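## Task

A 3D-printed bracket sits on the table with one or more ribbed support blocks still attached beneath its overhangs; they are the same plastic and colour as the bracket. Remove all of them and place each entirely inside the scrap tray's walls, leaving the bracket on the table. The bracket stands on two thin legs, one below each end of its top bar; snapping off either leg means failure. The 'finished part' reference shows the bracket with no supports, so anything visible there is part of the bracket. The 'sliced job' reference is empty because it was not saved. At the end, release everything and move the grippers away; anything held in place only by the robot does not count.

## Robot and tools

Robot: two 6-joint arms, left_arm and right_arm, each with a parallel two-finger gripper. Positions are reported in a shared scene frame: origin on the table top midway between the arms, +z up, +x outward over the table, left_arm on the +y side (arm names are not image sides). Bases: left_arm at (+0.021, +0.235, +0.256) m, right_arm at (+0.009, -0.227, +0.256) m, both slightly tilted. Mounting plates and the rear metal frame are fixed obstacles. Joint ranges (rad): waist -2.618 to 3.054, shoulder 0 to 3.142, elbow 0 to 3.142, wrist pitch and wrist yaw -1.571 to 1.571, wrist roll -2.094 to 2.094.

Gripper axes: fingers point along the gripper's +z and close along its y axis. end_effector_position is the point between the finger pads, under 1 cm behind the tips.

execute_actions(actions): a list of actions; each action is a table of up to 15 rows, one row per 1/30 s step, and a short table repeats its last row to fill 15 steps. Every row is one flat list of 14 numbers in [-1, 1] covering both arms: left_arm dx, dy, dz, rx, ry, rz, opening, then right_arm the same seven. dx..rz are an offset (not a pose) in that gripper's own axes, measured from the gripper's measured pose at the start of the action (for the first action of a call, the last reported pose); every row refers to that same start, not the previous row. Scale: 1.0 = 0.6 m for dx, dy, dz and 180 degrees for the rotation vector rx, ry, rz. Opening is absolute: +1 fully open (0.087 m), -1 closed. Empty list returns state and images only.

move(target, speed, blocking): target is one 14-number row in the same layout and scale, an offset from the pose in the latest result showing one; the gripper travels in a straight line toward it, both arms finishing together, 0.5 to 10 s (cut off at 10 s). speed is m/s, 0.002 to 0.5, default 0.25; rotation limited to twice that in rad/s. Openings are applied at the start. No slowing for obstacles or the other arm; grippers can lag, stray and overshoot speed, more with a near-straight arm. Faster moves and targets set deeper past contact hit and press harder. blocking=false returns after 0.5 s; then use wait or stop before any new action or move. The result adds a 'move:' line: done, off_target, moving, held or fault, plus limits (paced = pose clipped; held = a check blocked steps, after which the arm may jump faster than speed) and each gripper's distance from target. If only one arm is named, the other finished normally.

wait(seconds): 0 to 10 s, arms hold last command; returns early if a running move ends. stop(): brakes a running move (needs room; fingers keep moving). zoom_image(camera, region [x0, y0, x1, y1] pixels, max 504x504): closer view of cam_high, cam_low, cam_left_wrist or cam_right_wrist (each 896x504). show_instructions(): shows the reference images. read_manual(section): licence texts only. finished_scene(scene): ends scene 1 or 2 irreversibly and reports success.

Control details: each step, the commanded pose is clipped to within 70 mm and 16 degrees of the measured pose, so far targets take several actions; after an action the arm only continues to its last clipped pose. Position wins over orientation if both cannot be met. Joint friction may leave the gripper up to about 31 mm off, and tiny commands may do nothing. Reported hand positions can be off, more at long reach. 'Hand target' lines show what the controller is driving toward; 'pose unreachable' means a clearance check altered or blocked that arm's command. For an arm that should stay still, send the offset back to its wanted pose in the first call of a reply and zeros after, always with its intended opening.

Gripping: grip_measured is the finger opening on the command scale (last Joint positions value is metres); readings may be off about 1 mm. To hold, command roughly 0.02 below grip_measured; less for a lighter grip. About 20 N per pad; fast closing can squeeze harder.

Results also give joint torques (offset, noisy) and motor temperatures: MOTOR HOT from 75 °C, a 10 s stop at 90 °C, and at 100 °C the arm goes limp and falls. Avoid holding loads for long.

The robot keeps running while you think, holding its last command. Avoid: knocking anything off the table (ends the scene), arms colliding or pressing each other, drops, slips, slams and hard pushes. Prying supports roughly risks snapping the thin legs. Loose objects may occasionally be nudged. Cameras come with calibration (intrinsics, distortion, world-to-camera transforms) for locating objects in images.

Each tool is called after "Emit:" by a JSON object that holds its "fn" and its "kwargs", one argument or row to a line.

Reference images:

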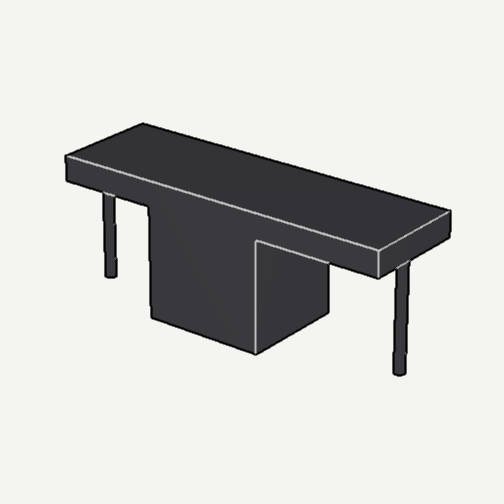

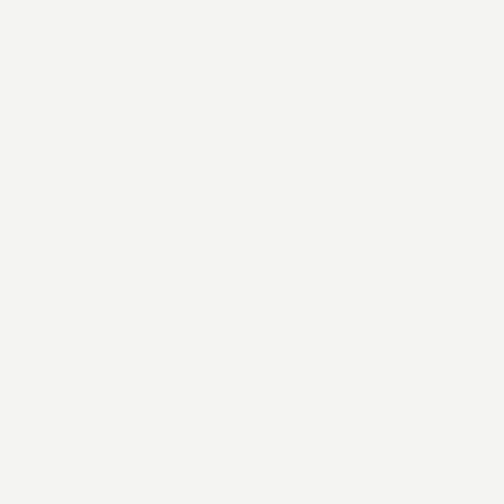

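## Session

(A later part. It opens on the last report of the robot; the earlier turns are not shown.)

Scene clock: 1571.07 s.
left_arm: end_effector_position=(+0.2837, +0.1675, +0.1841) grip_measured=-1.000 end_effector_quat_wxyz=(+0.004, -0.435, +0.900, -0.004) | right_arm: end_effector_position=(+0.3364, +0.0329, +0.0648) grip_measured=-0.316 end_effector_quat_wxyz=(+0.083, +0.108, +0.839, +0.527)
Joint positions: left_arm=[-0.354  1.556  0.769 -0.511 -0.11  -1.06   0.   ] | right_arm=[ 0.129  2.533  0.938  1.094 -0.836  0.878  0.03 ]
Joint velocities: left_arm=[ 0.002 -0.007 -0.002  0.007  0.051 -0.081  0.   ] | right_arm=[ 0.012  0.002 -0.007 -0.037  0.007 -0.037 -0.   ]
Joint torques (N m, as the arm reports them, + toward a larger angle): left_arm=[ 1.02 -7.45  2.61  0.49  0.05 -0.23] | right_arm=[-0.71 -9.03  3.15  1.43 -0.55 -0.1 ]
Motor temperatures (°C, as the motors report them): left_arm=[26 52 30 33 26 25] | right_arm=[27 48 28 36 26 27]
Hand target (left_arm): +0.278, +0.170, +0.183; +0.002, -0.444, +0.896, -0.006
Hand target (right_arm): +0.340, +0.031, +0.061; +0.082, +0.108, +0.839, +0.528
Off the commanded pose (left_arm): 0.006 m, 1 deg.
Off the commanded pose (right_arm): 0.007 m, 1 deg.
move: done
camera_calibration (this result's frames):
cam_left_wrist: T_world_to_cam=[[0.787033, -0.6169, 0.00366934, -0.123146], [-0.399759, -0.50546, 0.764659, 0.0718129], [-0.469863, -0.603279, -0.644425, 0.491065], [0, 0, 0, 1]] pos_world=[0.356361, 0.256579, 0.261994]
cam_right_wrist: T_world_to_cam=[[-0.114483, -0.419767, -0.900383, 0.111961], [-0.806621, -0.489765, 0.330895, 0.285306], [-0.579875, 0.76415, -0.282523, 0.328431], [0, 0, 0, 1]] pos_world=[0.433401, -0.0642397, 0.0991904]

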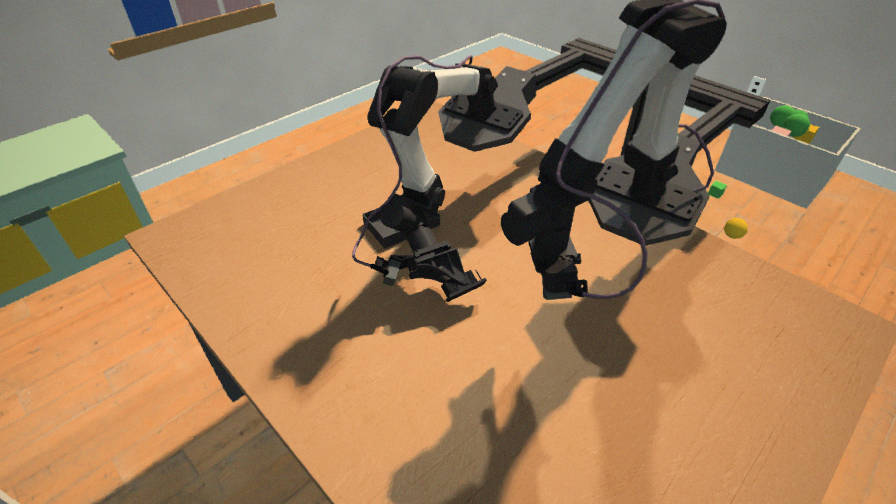

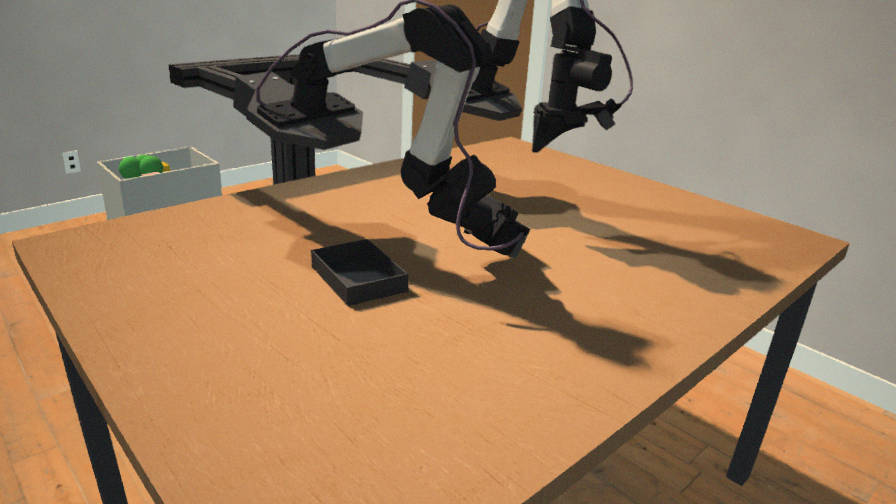

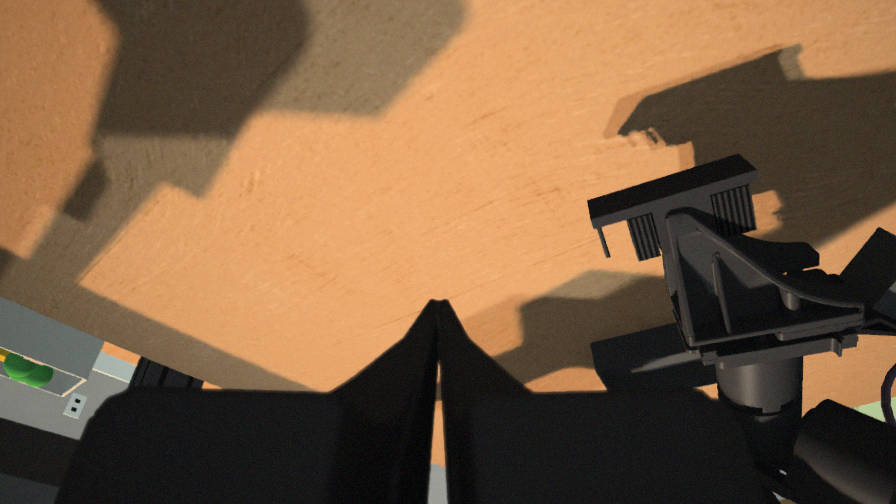

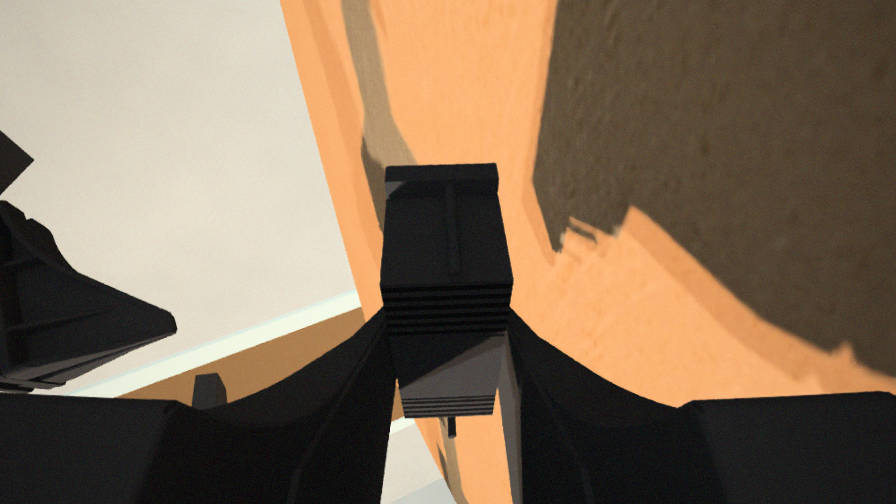

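Emit:
{"fn": "move", "kwargs": {
  "target": [0.1115,-0.172,0.1417,0,0,0,-1,-0.0054,-0.0617,0.0261,0,0,0,-0.45],
  "speed": 0.05
}}

Scene clock: 1584.37 s.
left_arm: end_effector_position=(+0.3162, +0.0536, +0.1042) grip_measured=-1.000 end_effector_quat_wxyz=(-0.004, -0.436, +0.900, -0.004) | right_arm: end_effector_position=(+0.3348, +0.0318, +0.0275) grip_measured=-0.316 end_effector_quat_wxyz=(+0.076, +0.112, +0.842, +0.522)
Joint positions: left_arm=[-0.64   2.052  1.043 -0.339 -0.17  -1.343  0.   ] | right_arm=[ 0.123  2.671  1.043  1.102 -0.839  0.871  0.03 ]
Joint velocities: left_arm=[-0.002 -0.007  0.007 -0.022 -0.037  0.051  0.   ] | right_arm=[-0.007 -0.017  0.002 -0.022 -0.007  0.007  0.   ]
Joint torques (N m, as the arm reports them, + toward a larger angle): left_arm=[-2.48 -7.18  5.54  0.5  -0.12 -0.22] | right_arm=[-0.67 -9.01  2.89  1.65 -0.6  -0.09]
Motor temperatures (°C, as the motors report them): left_arm=[26 51 30 32 26 25] | right_arm=[27 48 28 35 26 27]
Hand target (left_arm): +0.321, +0.048, +0.099; +0.002, -0.436, +0.900, -0.007
Hand target (right_arm): +0.341, +0.030, +0.025; +0.083, +0.108, +0.839, +0.526
Off the commanded pose (left_arm): 0.009 m, 1 deg.
Off the commanded pose (right_arm): 0.006 m, 1 deg.
move: done
camera_calibration (this result's frames):
cam_left_wrist: T_world_to_cam=[[0.7878, -0.615923, -0.00297116, -0.218361], [-0.388722, -0.500927, 0.773283, 0.0837184], [-0.477772, -0.608038, -0.634054, 0.38787], [0, 0, 0, 1]] pos_world=[0.389882, 0.143283, 0.180543]
cam_right_wrist: T_world_to_cam=[[-0.13032, -0.427214, -0.894709, 0.0831475], [-0.800316, -0.487343, 0.349272, 0.293127], [-0.585244, 0.761567, -0.278396, 0.319506], [0, 0, 0, 1]] pos_world=[0.432419, -0.0649501, 0.0609608]

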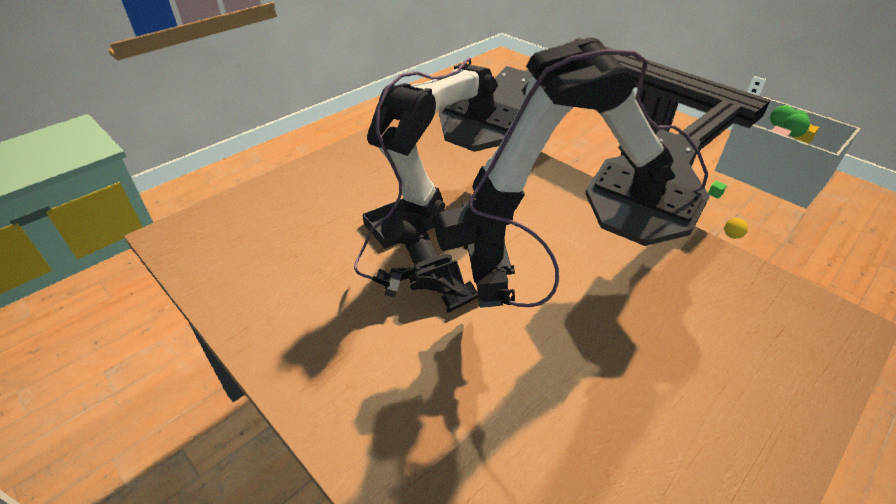

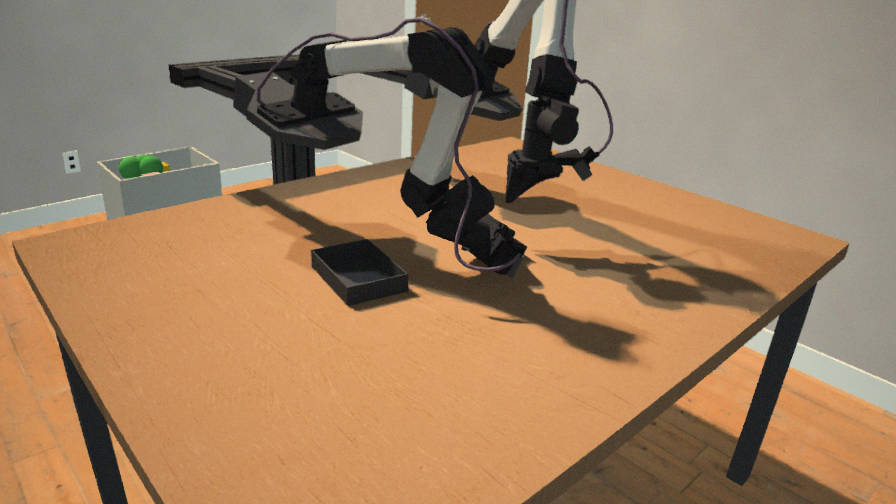

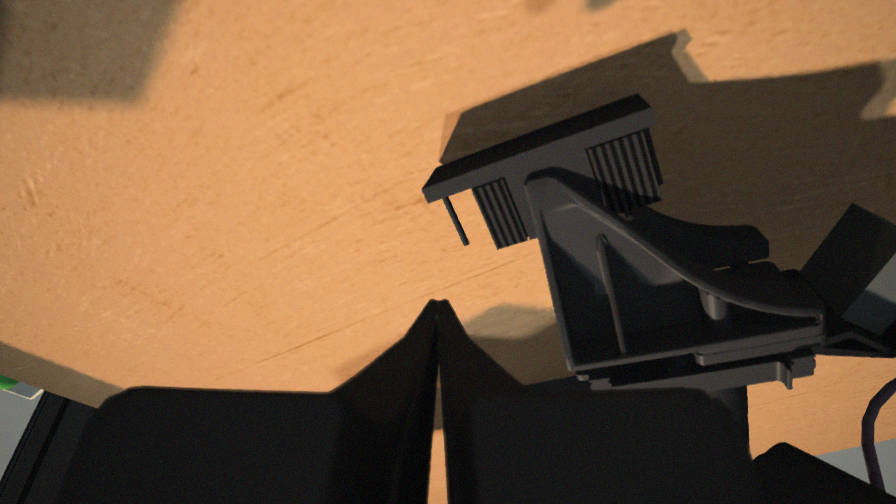

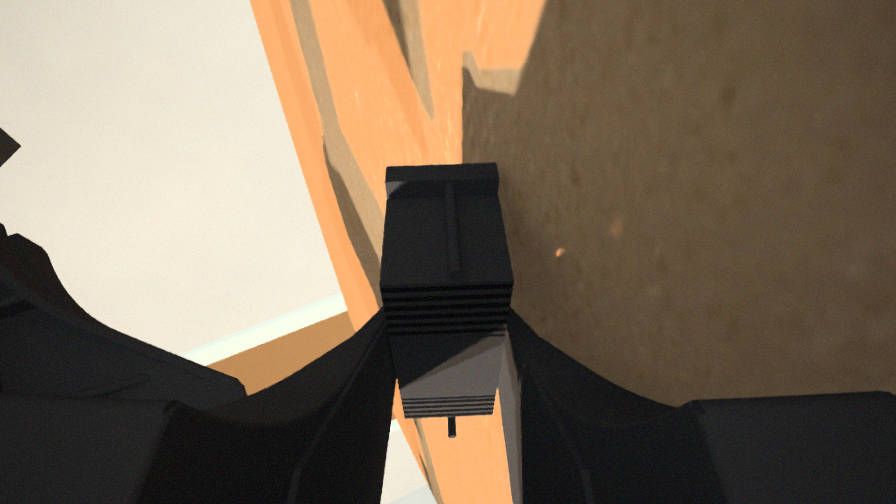

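Emit:
{"fn": "move", "kwargs": {
  "target": [0.024,-0.0385,0.0555,0,0,0,-1,-0.0105,-0.0125,0.0015,0.0091,0,0,-0.45],
  "speed": 0.03
}}

Scene clock: 1610.33 s.
left_arm: end_effector_position=(+0.3203, +0.0338, +0.0765) grip_measured=-1.000 end_effector_quat_wxyz=(-0.009, -0.437, +0.900, -0.001) | right_arm: end_effector_position=(+0.3327, +0.0311, +0.0255) grip_measured=-0.316 end_effector_quat_wxyz=(+0.075, +0.107, +0.845, +0.519)
Joint positions: left_arm=[-0.668  2.185  1.131 -0.311 -0.171 -1.374  0.   ] | right_arm=[ 0.123  2.671  1.043  1.088 -0.84   0.85   0.03 ]
Joint velocities: left_arm=[ 0.002 -0.012  0.012  0.066  0.066 -0.066  0.   ] | right_arm=[ 0.012 -0.002 -0.007  0.022  0.066 -0.022 -0.001]
Joint torques (N m, as the arm reports them, + toward a larger angle): left_arm=[-2.72 -7.77  5.25  0.46 -0.11 -0.2 ] | right_arm=[ -0.74 -10.52   3.     1.    -0.28  -0.12]
Motor temperatures (°C, as the motors report them): left_arm=[26 50 31 32 26 25] | right_arm=[26 49 28 36 26 27]
Hand target (left_arm): +0.324, +0.027, +0.071; -0.004, -0.436, +0.900, -0.005
Hand target (right_arm): +0.340, +0.028, +0.021; +0.075, +0.114, +0.849, +0.510
Off the commanded pose (left_arm): 0.010 m, 1 deg.
Off the commanded pose (right_arm): 0.010 m, 1 deg.
move: done
camera_calibration (this result's frames):
cam_left_wrist: T_world_to_cam=[[0.788311, -0.615118, -0.013953, -0.233199], [-0.377894, -0.501941, 0.777979, 0.0929939], [-0.485552, -0.608017, -0.628136, 0.362188], [0, 0, 0, 1]] pos_world=[0.394836, 0.123449, 0.151902]
cam_right_wrist: T_world_to_cam=[[-0.122213, -0.435797, -0.891709, 0.0782295], [-0.796611, -0.492833, 0.350037, 0.290768], [-0.592009, 0.753124, -0.28693, 0.321062], [0, 0, 0, 1]] pos_world=[0.431262, -0.0644075, 0.0601008]

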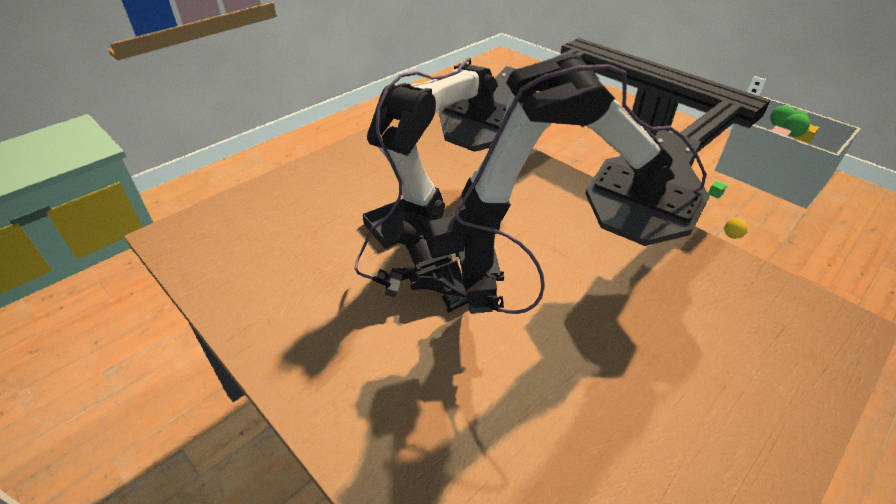

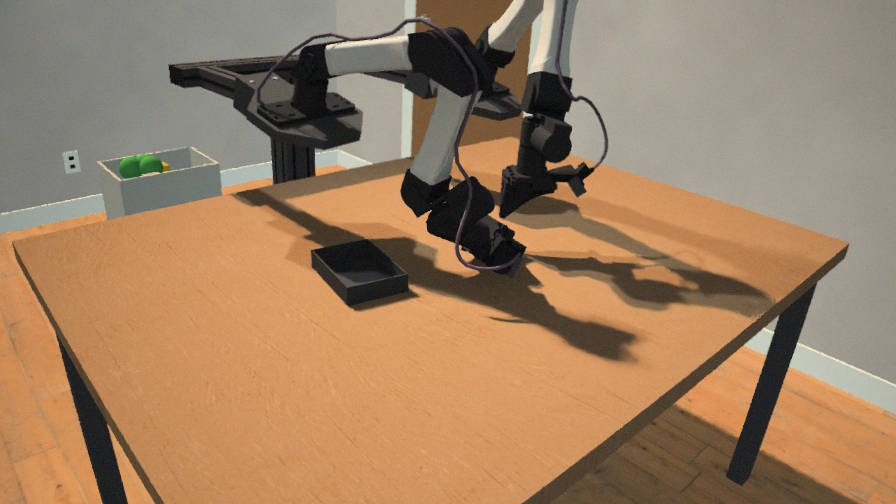

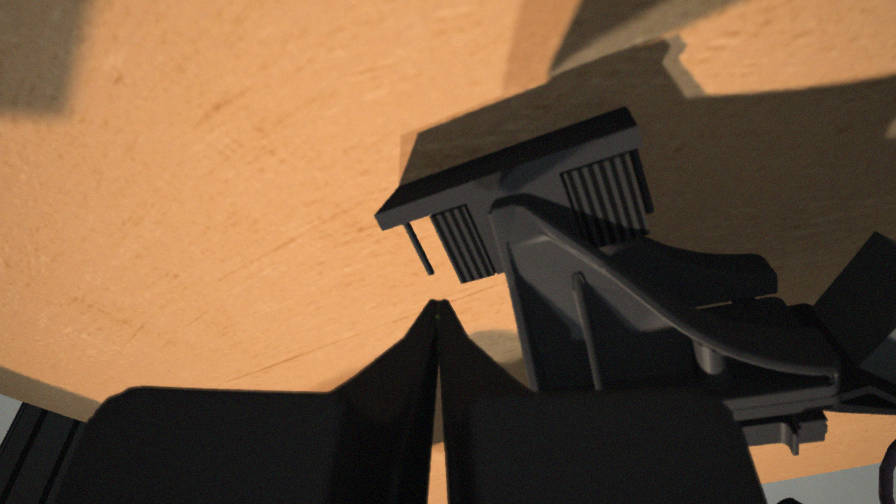

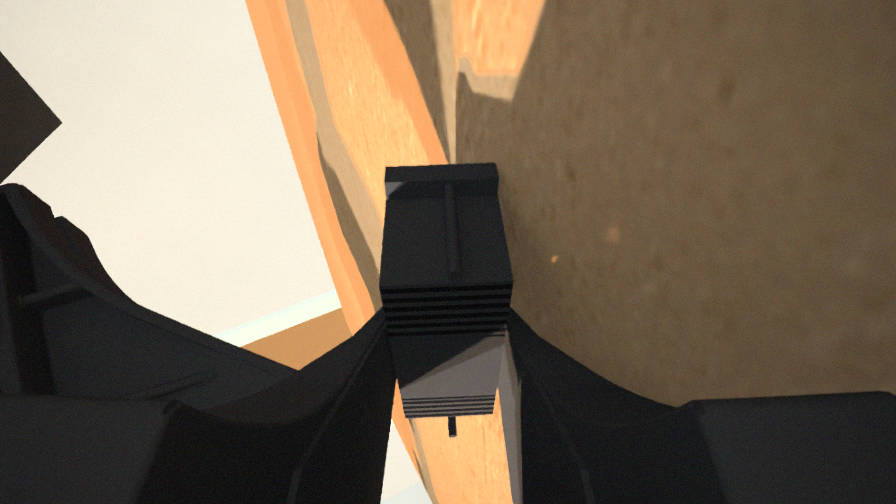

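Emit:
{"fn": "move", "kwargs": {
  "target": [0.0068,-0.0142,0.0492,0,0,0,-1,-0.013,-0.0077,0.0018,0.0065,-0.0027,0.0031,-0.45],
  "speed": 0.015
}}

Scene clock: 1632.77 s.
left_arm: end_effector_position=(+0.3188, +0.0295, +0.0531) grip_measured=-1.000 end_effector_quat_wxyz=(-0.013, -0.436, +0.900, +0.004) | right_arm: end_effector_position=(+0.3327, +0.0311, +0.0256) grip_measured=-0.316 end_effector_quat_wxyz=(+0.075, +0.106, +0.844, +0.520)
Joint positions: left_arm=[-0.668  2.272  1.167 -0.272 -0.171 -1.375  0.   ] | right_arm=[ 0.123  2.671  1.043  1.088 -0.841  0.85   0.03 ]
Joint velocities: left_arm=[-0.007 -0.017 -0.017  0.022  0.022 -0.037  0.   ] | right_arm=[-0.002 -0.007  0.017  0.037 -0.051  0.051 -0.   ]
Joint torques (N m, as the arm reports them, + toward a larger angle): left_arm=[-2.01 -7.93  5.02  0.4  -0.06 -0.17] | right_arm=[ -0.58 -10.5    2.63   1.07  -0.28  -0.11]
Motor temperatures (°C, as the motors report them): left_arm=[26 50 32 31 26 25] | right_arm=[26 52 28 34 26 27]
Hand target (left_arm): +0.323, +0.025, +0.047; -0.009, -0.437, +0.900, -0.001
Hand target (right_arm): +0.340, +0.028, +0.021; +0.075, +0.114, +0.849, +0.511
Off the commanded pose (left_arm): 0.009 m, 1 deg.
Off the commanded pose (right_arm): 0.009 m, 1 deg.
move: done
camera_calibration (this result's frames):
cam_left_wrist: T_world_to_cam=[[0.787221, -0.616149, -0.0253645, -0.233961], [-0.370545, -0.505502, 0.779208, 0.106202], [-0.49293, -0.60401, -0.626252, 0.346339], [0, 0, 0, 1]] pos_world=[0.394253, 0.118723, 0.128208]
cam_right_wrist: T_world_to_cam=[[-0.121775, -0.435283, -0.89202, 0.078206], [-0.79645, -0.493458, 0.349523, 0.290699], [-0.592316, 0.753013, -0.28659, 0.321128], [0, 0, 0, 1]] pos_world=[0.43126, -0.064324, 0.0601876]

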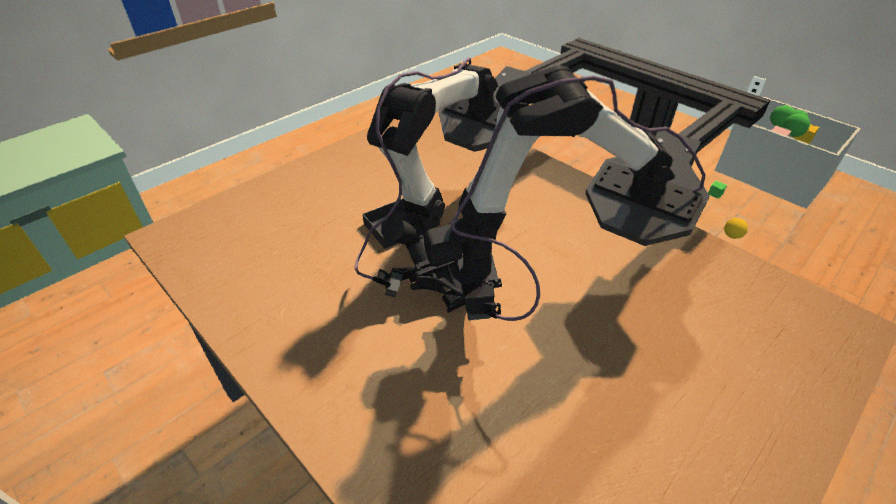

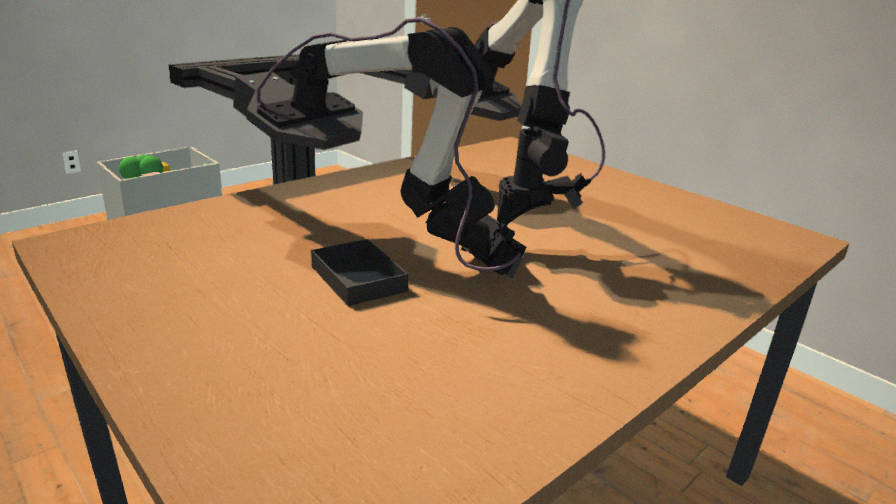

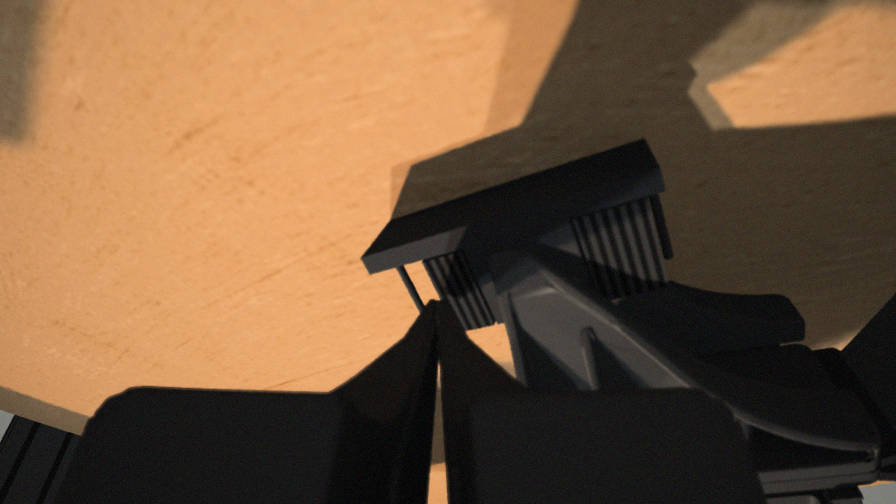

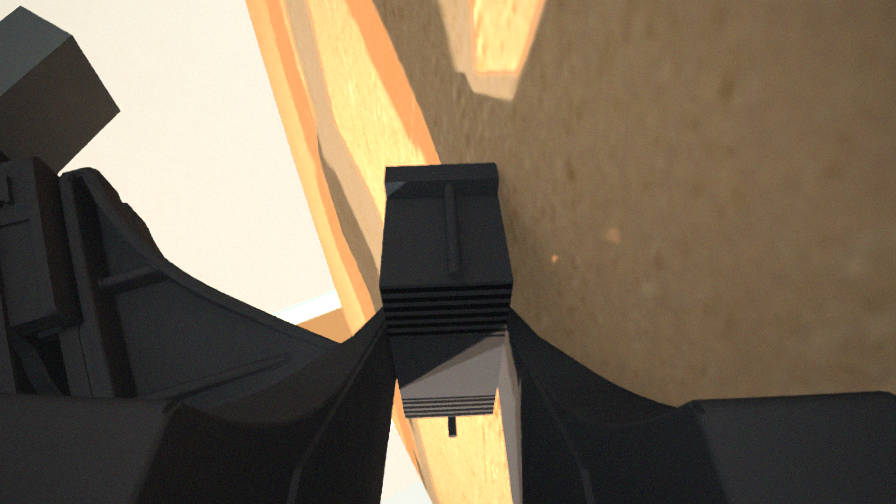

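Emit:
{"fn": "execute_actions", "kwargs": {
  "actions": []
}}

Scene clock: 1644.23 s.
left_arm: end_effector_position=(+0.3191, +0.0294, +0.0531) grip_measured=-1.000 end_effector_quat_wxyz=(-0.013, -0.436, +0.900, +0.003) | right_arm: end_effector_position=(+0.3327, +0.0311, +0.0256) grip_measured=-0.316 end_effector_quat_wxyz=(+0.075, +0.106, +0.844, +0.520)
Joint positions: left_arm=[-0.668  2.272  1.167 -0.271 -0.171 -1.375  0.   ] | right_arm=[ 0.123  2.671  1.043  1.088 -0.841  0.85   0.03 ]
Joint velocities: left_arm=[ 0.007 -0.002  0.017  0.022 -0.007  0.007  0.   ] | right_arm=[ 0.002  0.012  0.002 -0.051 -0.022  0.051 -0.001]
Joint torques (N m, as the arm reports them, + toward a larger angle): left_arm=[-1.97 -7.92  5.01  0.45 -0.06 -0.18] | right_arm=[ -0.69 -10.49   2.69   1.05  -0.26  -0.08]
Motor temperatures (°C, as the motors report them): left_arm=[26 50 32 31 26 25] | right_arm=[26 52 28 34 26 27]
Hand target (left_arm): +0.323, +0.025, +0.047; -0.009, -0.437, +0.900, -0.001
Hand target (right_arm): +0.340, +0.028, +0.021; +0.075, +0.114, +0.849, +0.511
Off the commanded pose (left_arm): 0.009 m, 1 deg.
Off the commanded pose (right_arm): 0.009 m, 1 deg.
camera_calibration (this result's frames):
cam_left_wrist: T_world_to_cam=[[0.787377, -0.615994, -0.0242618, -0.234441], [-0.371218, -0.505185, 0.779092, 0.106433], [-0.492173, -0.604433, -0.626439, 0.346205], [0, 0, 0, 1]] pos_world=[0.394496, 0.118612, 0.128267]
cam_right_wrist: T_world_to_cam=[[-0.121775, -0.435283, -0.89202, 0.078206], [-0.79645, -0.493458, 0.349523, 0.290699], [-0.592316, 0.753013, -0.28659, 0.321128], [0, 0, 0, 1]] pos_world=[0.43126, -0.064324, 0.0601876]

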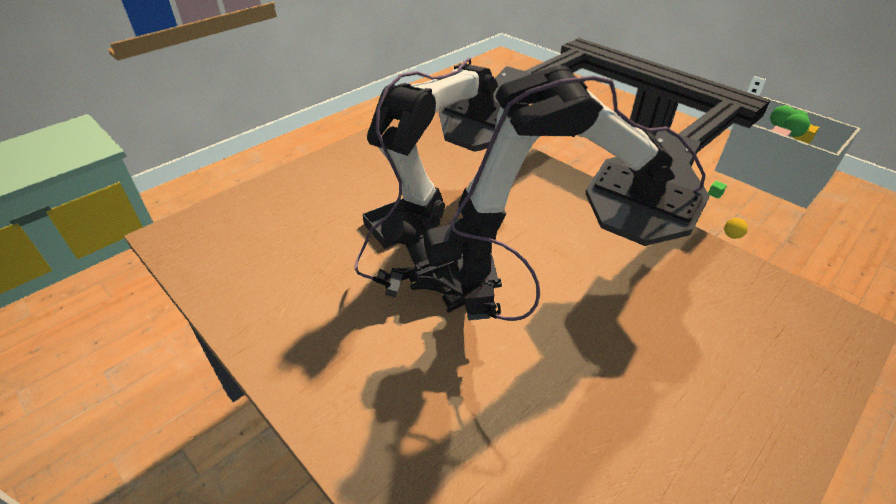

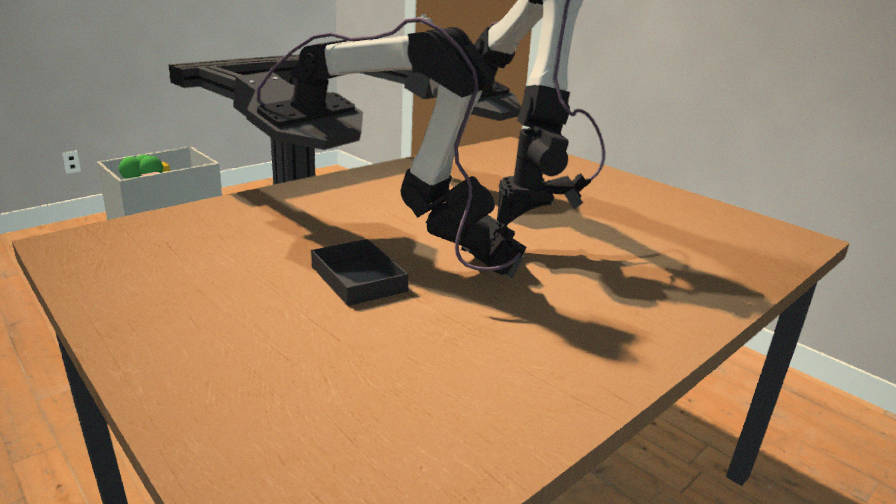

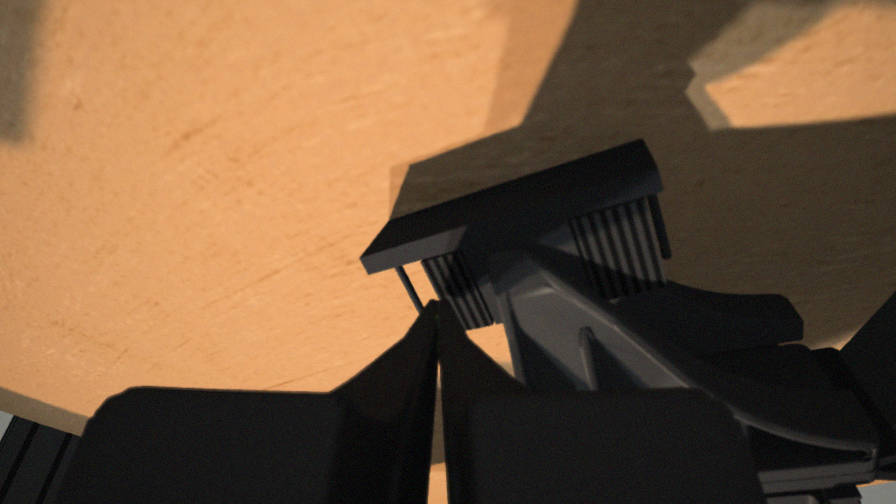

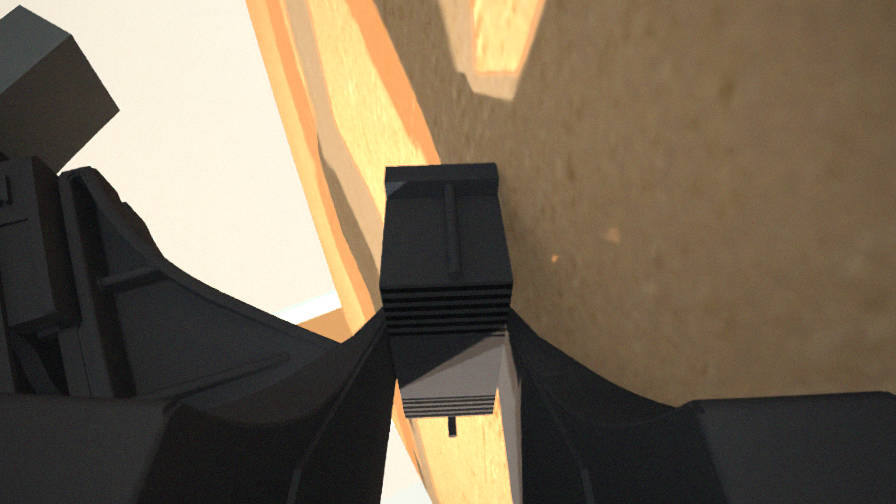

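Emit:
{"fn": "zoom_image", "kwargs": {
  "camera": "cam_left_wrist",
  "region": [340, 200, 600, 380]
}}

Emit:
{"fn": "zoom_image", "kwargs": {
  "camera": "cam_low",
  "region": [440, 170, 600, 290]
}}

Region (340, 200, 600, 380) of cam_left_wrist's 896x504 image, scaled by 1.938, with more detail than that image has; it fills the top 349 rows of this view, and the rest is white.

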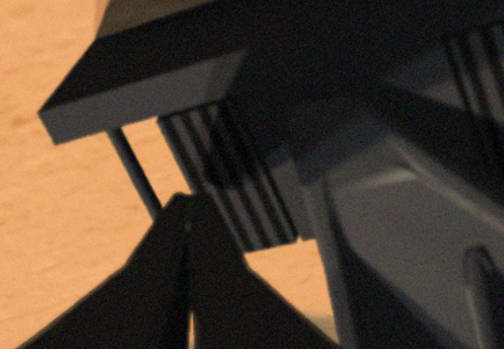

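Region (440, 170, 600, 290) of cam_low's 896x504 image, scaled by 3.150, with more detail than that image has; it fills the top 378 rows of this view, and the rest is white.

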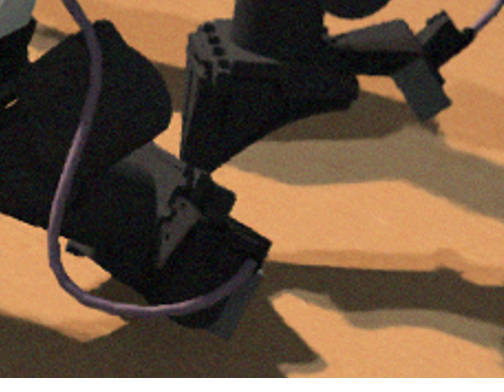

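Emit:
{"fn": "move", "kwargs": {
  "target": [0.0017,-0.018,0.0,0,0,0,-1,-0.013,-0.0077,0.0018,0.0065,-0.0027,0.0031,-0.45],
  "speed": 0.01
}}

Emit:
{"fn": "zoom_image", "kwargs": {
  "camera": "cam_left_wrist",
  "region": [340, 200, 600, 380]
}}

Scene clock: 1663.03 s.
left_arm: end_effector_position=(+0.3304, +0.0244, +0.0566) grip_measured=-1.000 end_effector_quat_wxyz=(-0.006, -0.439, +0.899, -0.005) | right_arm: end_effector_position=(+0.3326, +0.0311, +0.0256) grip_measured=-0.316 end_effector_quat_wxyz=(+0.075, +0.107, +0.844, +0.520)
Joint positions: left_arm=[-0.668  2.272  1.198 -0.282 -0.171 -1.377  0.   ] | right_arm=[ 0.123  2.671  1.043  1.088 -0.841  0.85   0.03 ]
Joint velocities: left_arm=[-0.007  0.027 -0.002 -0.066 -0.022 -0.022  0.   ] | right_arm=[ 0.002 -0.002  0.002  0.022  0.022  0.007 -0.001]
Joint torques (N m, as the arm reports them, + toward a larger angle): left_arm=[-2.71 -8.47  5.26  0.16 -0.04 -0.25] | right_arm=[ -0.68 -10.47   2.75   1.07  -0.28  -0.08]
Motor temperatures (°C, as the motors report them): left_arm=[26 50 32 30 25 25] | right_arm=[26 53 28 34 26 27]
Hand target (left_arm): +0.327, +0.022, +0.053; -0.012, -0.436, +0.900, +0.003
Hand target (right_arm): +0.340, +0.028, +0.022; +0.075, +0.114, +0.849, +0.511
Off the commanded pose (left_arm): 0.006 m, 1 deg.
Off the commanded pose (right_arm): 0.009 m, 1 deg.
move: done
camera_calibration (this result's frames):
cam_left_wrist: T_world_to_cam=[[0.791207, -0.611535, -0.00406378, -0.24881], [-0.382587, -0.500156, 0.776834, 0.109106], [-0.477094, -0.613082, -0.629692, 0.346381], [0, 0, 0, 1]] pos_world=[0.403859, 0.114774, 0.132345]
cam_right_wrist: T_world_to_cam=[[-0.122094, -0.435375, -0.891931, 0.0782689], [-0.796312, -0.493438, 0.349865, 0.290608], [-0.592436, 0.752972, -0.286448, 0.321133], [0, 0, 0, 1]] pos_world=[0.431222, -0.0643311, 0.0601249]

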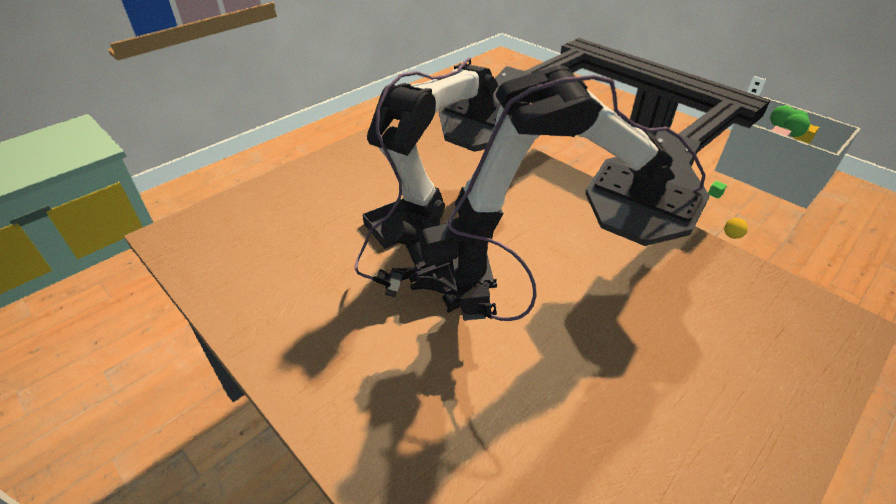

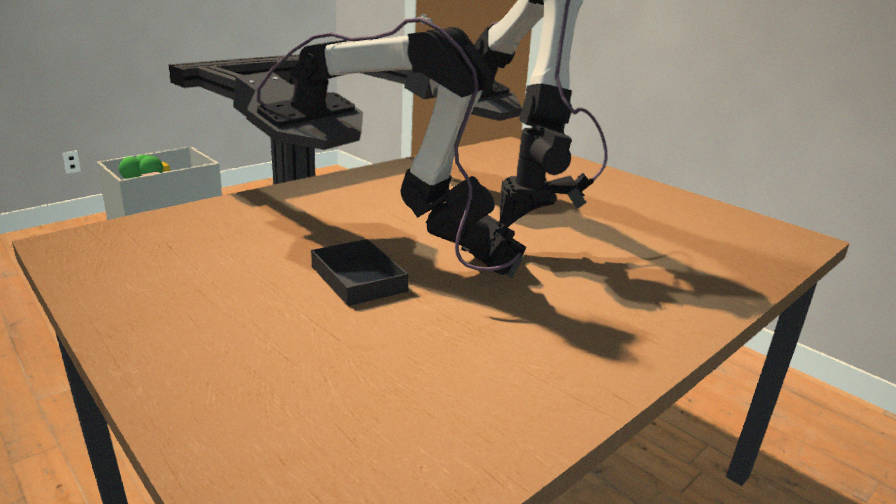

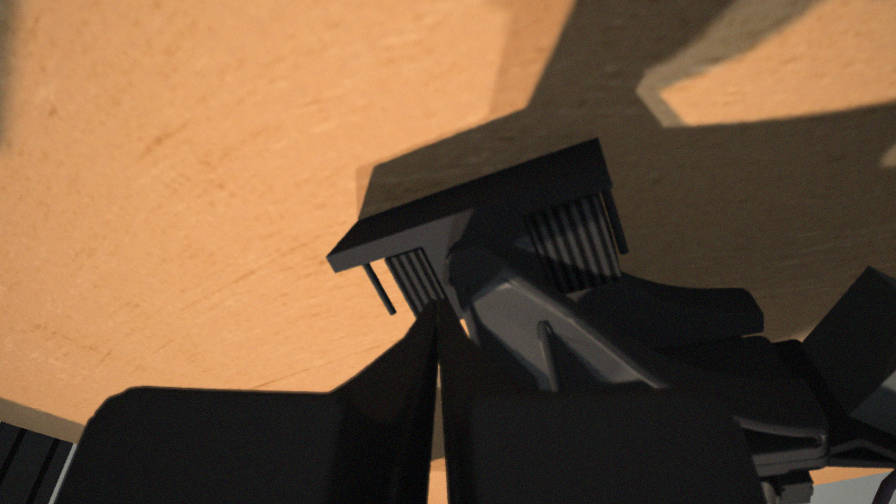

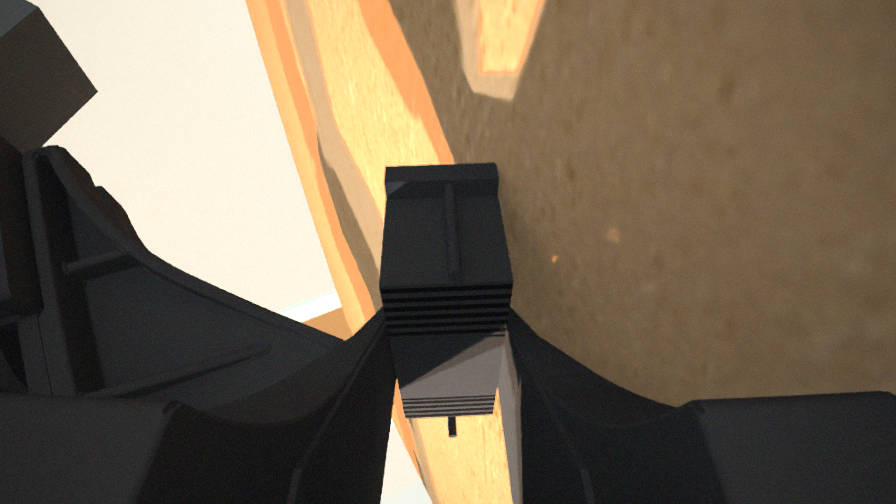

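Region (340, 200, 600, 380) of cam_left_wrist's 896x504 image, scaled by 1.938, with more detail than that image has; it fills the top 349 rows of this view, and the rest is white.

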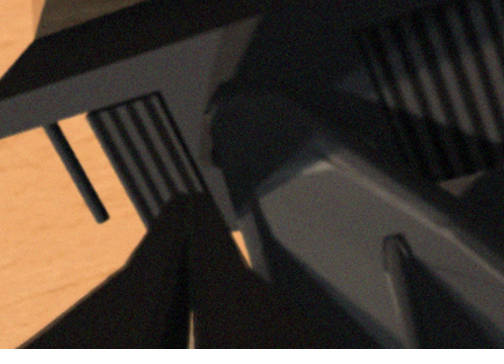

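Emit:
{"fn": "move", "kwargs": {
  "target": [0.0067,0.0152,0.006,-0.0206,0.0012,0.0019,-1,-0.013,-0.0077,0.0018,0.0065,-0.0027,0.0031,-0.45],
  "speed": 0.01
}}

Emit:
{"fn": "zoom_image", "kwargs": {
  "camera": "cam_left_wrist",
  "region": [340, 200, 600, 380]
}}

Scene clock: 1678.27 s.
left_arm: end_effector_position=(+0.3251, +0.0281, +0.0589) grip_measured=-1.000 end_effector_quat_wxyz=(-0.017, -0.439, +0.898, +0.011) | right_arm: end_effector_position=(+0.3326, +0.0311, +0.0256) grip_measured=-0.316 end_effector_quat_wxyz=(+0.075, +0.106, +0.844, +0.520)
Joint positions: left_arm=[-0.668  2.272  1.213 -0.336 -0.174 -1.384  0.   ] | right_arm=[ 0.123  2.671  1.043  1.088 -0.841  0.85   0.03 ]
Joint velocities: left_arm=[-0.002  0.012 -0.017 -0.007  0.007 -0.037  0.   ] | right_arm=[-0.002 -0.007 -0.032 -0.022  0.037 -0.037 -0.   ]
Joint torques (N m, as the arm reports them, + toward a larger angle): left_arm=[-2.64 -8.07  5.28  0.1  -0.15 -0.22] | right_arm=[ -0.61 -10.45   2.74   1.07  -0.26  -0.11]
Motor temperatures (°C, as the motors report them): left_arm=[26 51 32 30 25 25] | right_arm=[26 53 28 34 26 27]
Hand target (left_arm): +0.321, +0.027, +0.053; -0.022, -0.435, +0.900, +0.023
Hand target (right_arm): +0.340, +0.028, +0.022; +0.075, +0.114, +0.849, +0.511
Off the commanded pose (left_arm): 0.007 m, 2 deg.
Off the commanded pose (right_arm): 0.009 m, 1 deg.
move: done
camera_calibration (this result's frames):
cam_left_wrist: T_world_to_cam=[[0.790354, -0.611163, -0.0426582, -0.239846], [-0.356917, -0.515919, 0.778741, 0.0991745], [-0.497946, -0.600256, -0.625893, 0.353768], [0, 0, 0, 1]] pos_world=[0.401118, 0.116932, 0.133959]
cam_right_wrist: T_world_to_cam=[[-0.122035, -0.435163, -0.892043, 0.0782886], [-0.796163, -0.493741, 0.349779, 0.290528], [-0.592649, 0.752896, -0.286207, 0.321169], [0, 0, 0, 1]] pos_world=[0.431202, -0.0642929, 0.060137]

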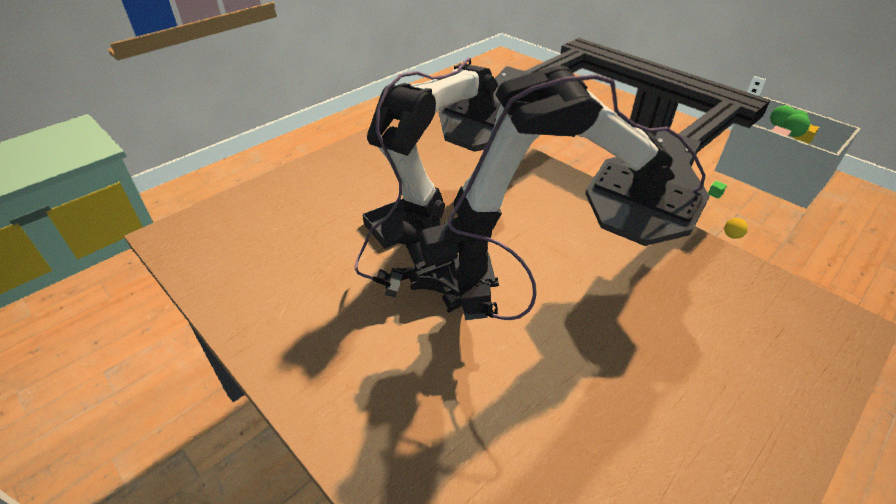

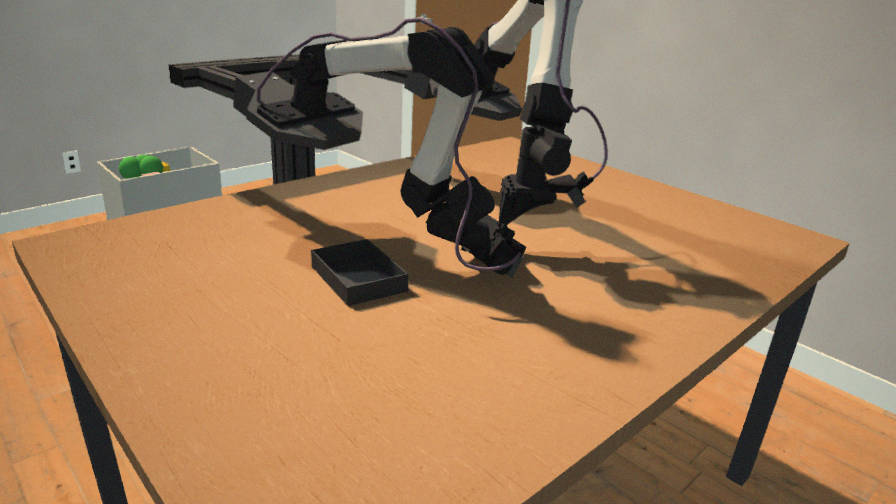

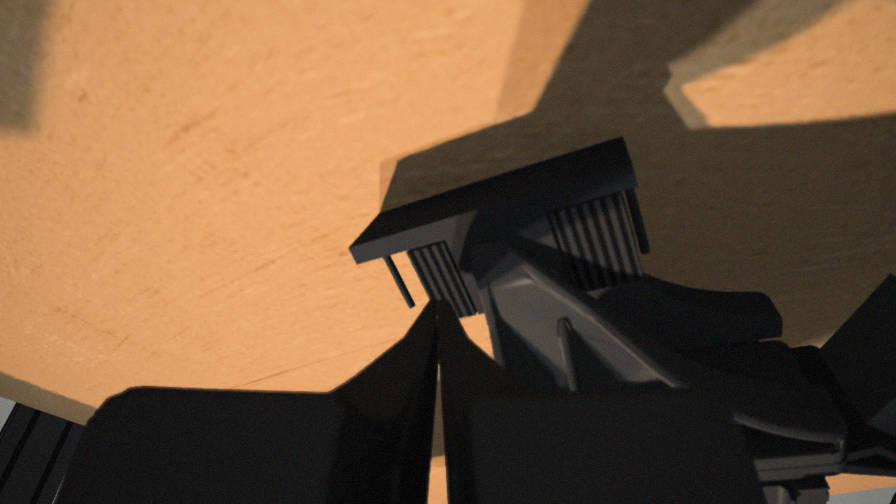

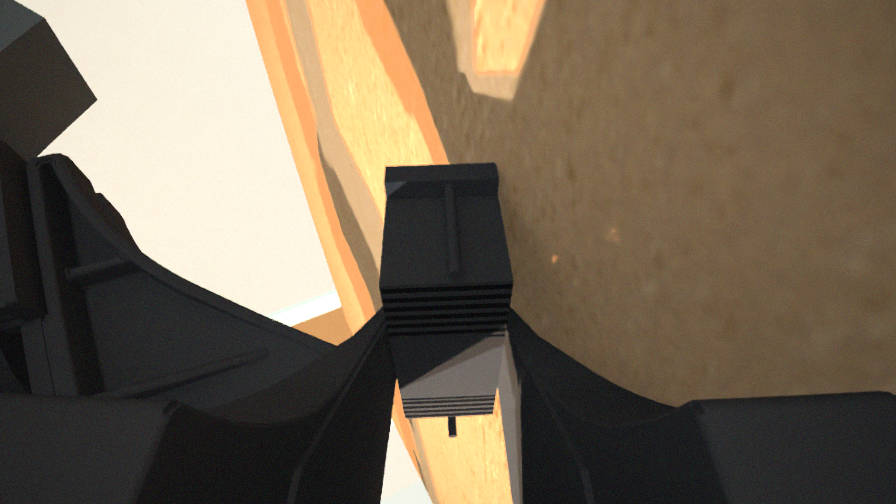

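Region (340, 200, 600, 380) of cam_left_wrist's 896x504 image, scaled by 1.938, with more detail than that image has; it fills the top 349 rows of this view, and the rest is white.

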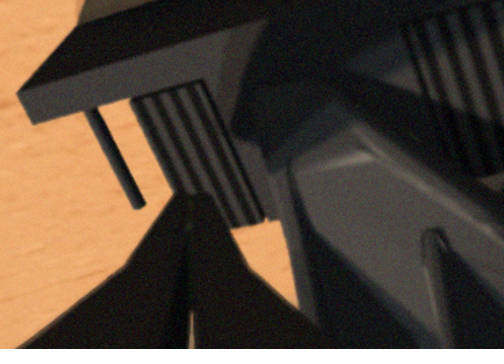

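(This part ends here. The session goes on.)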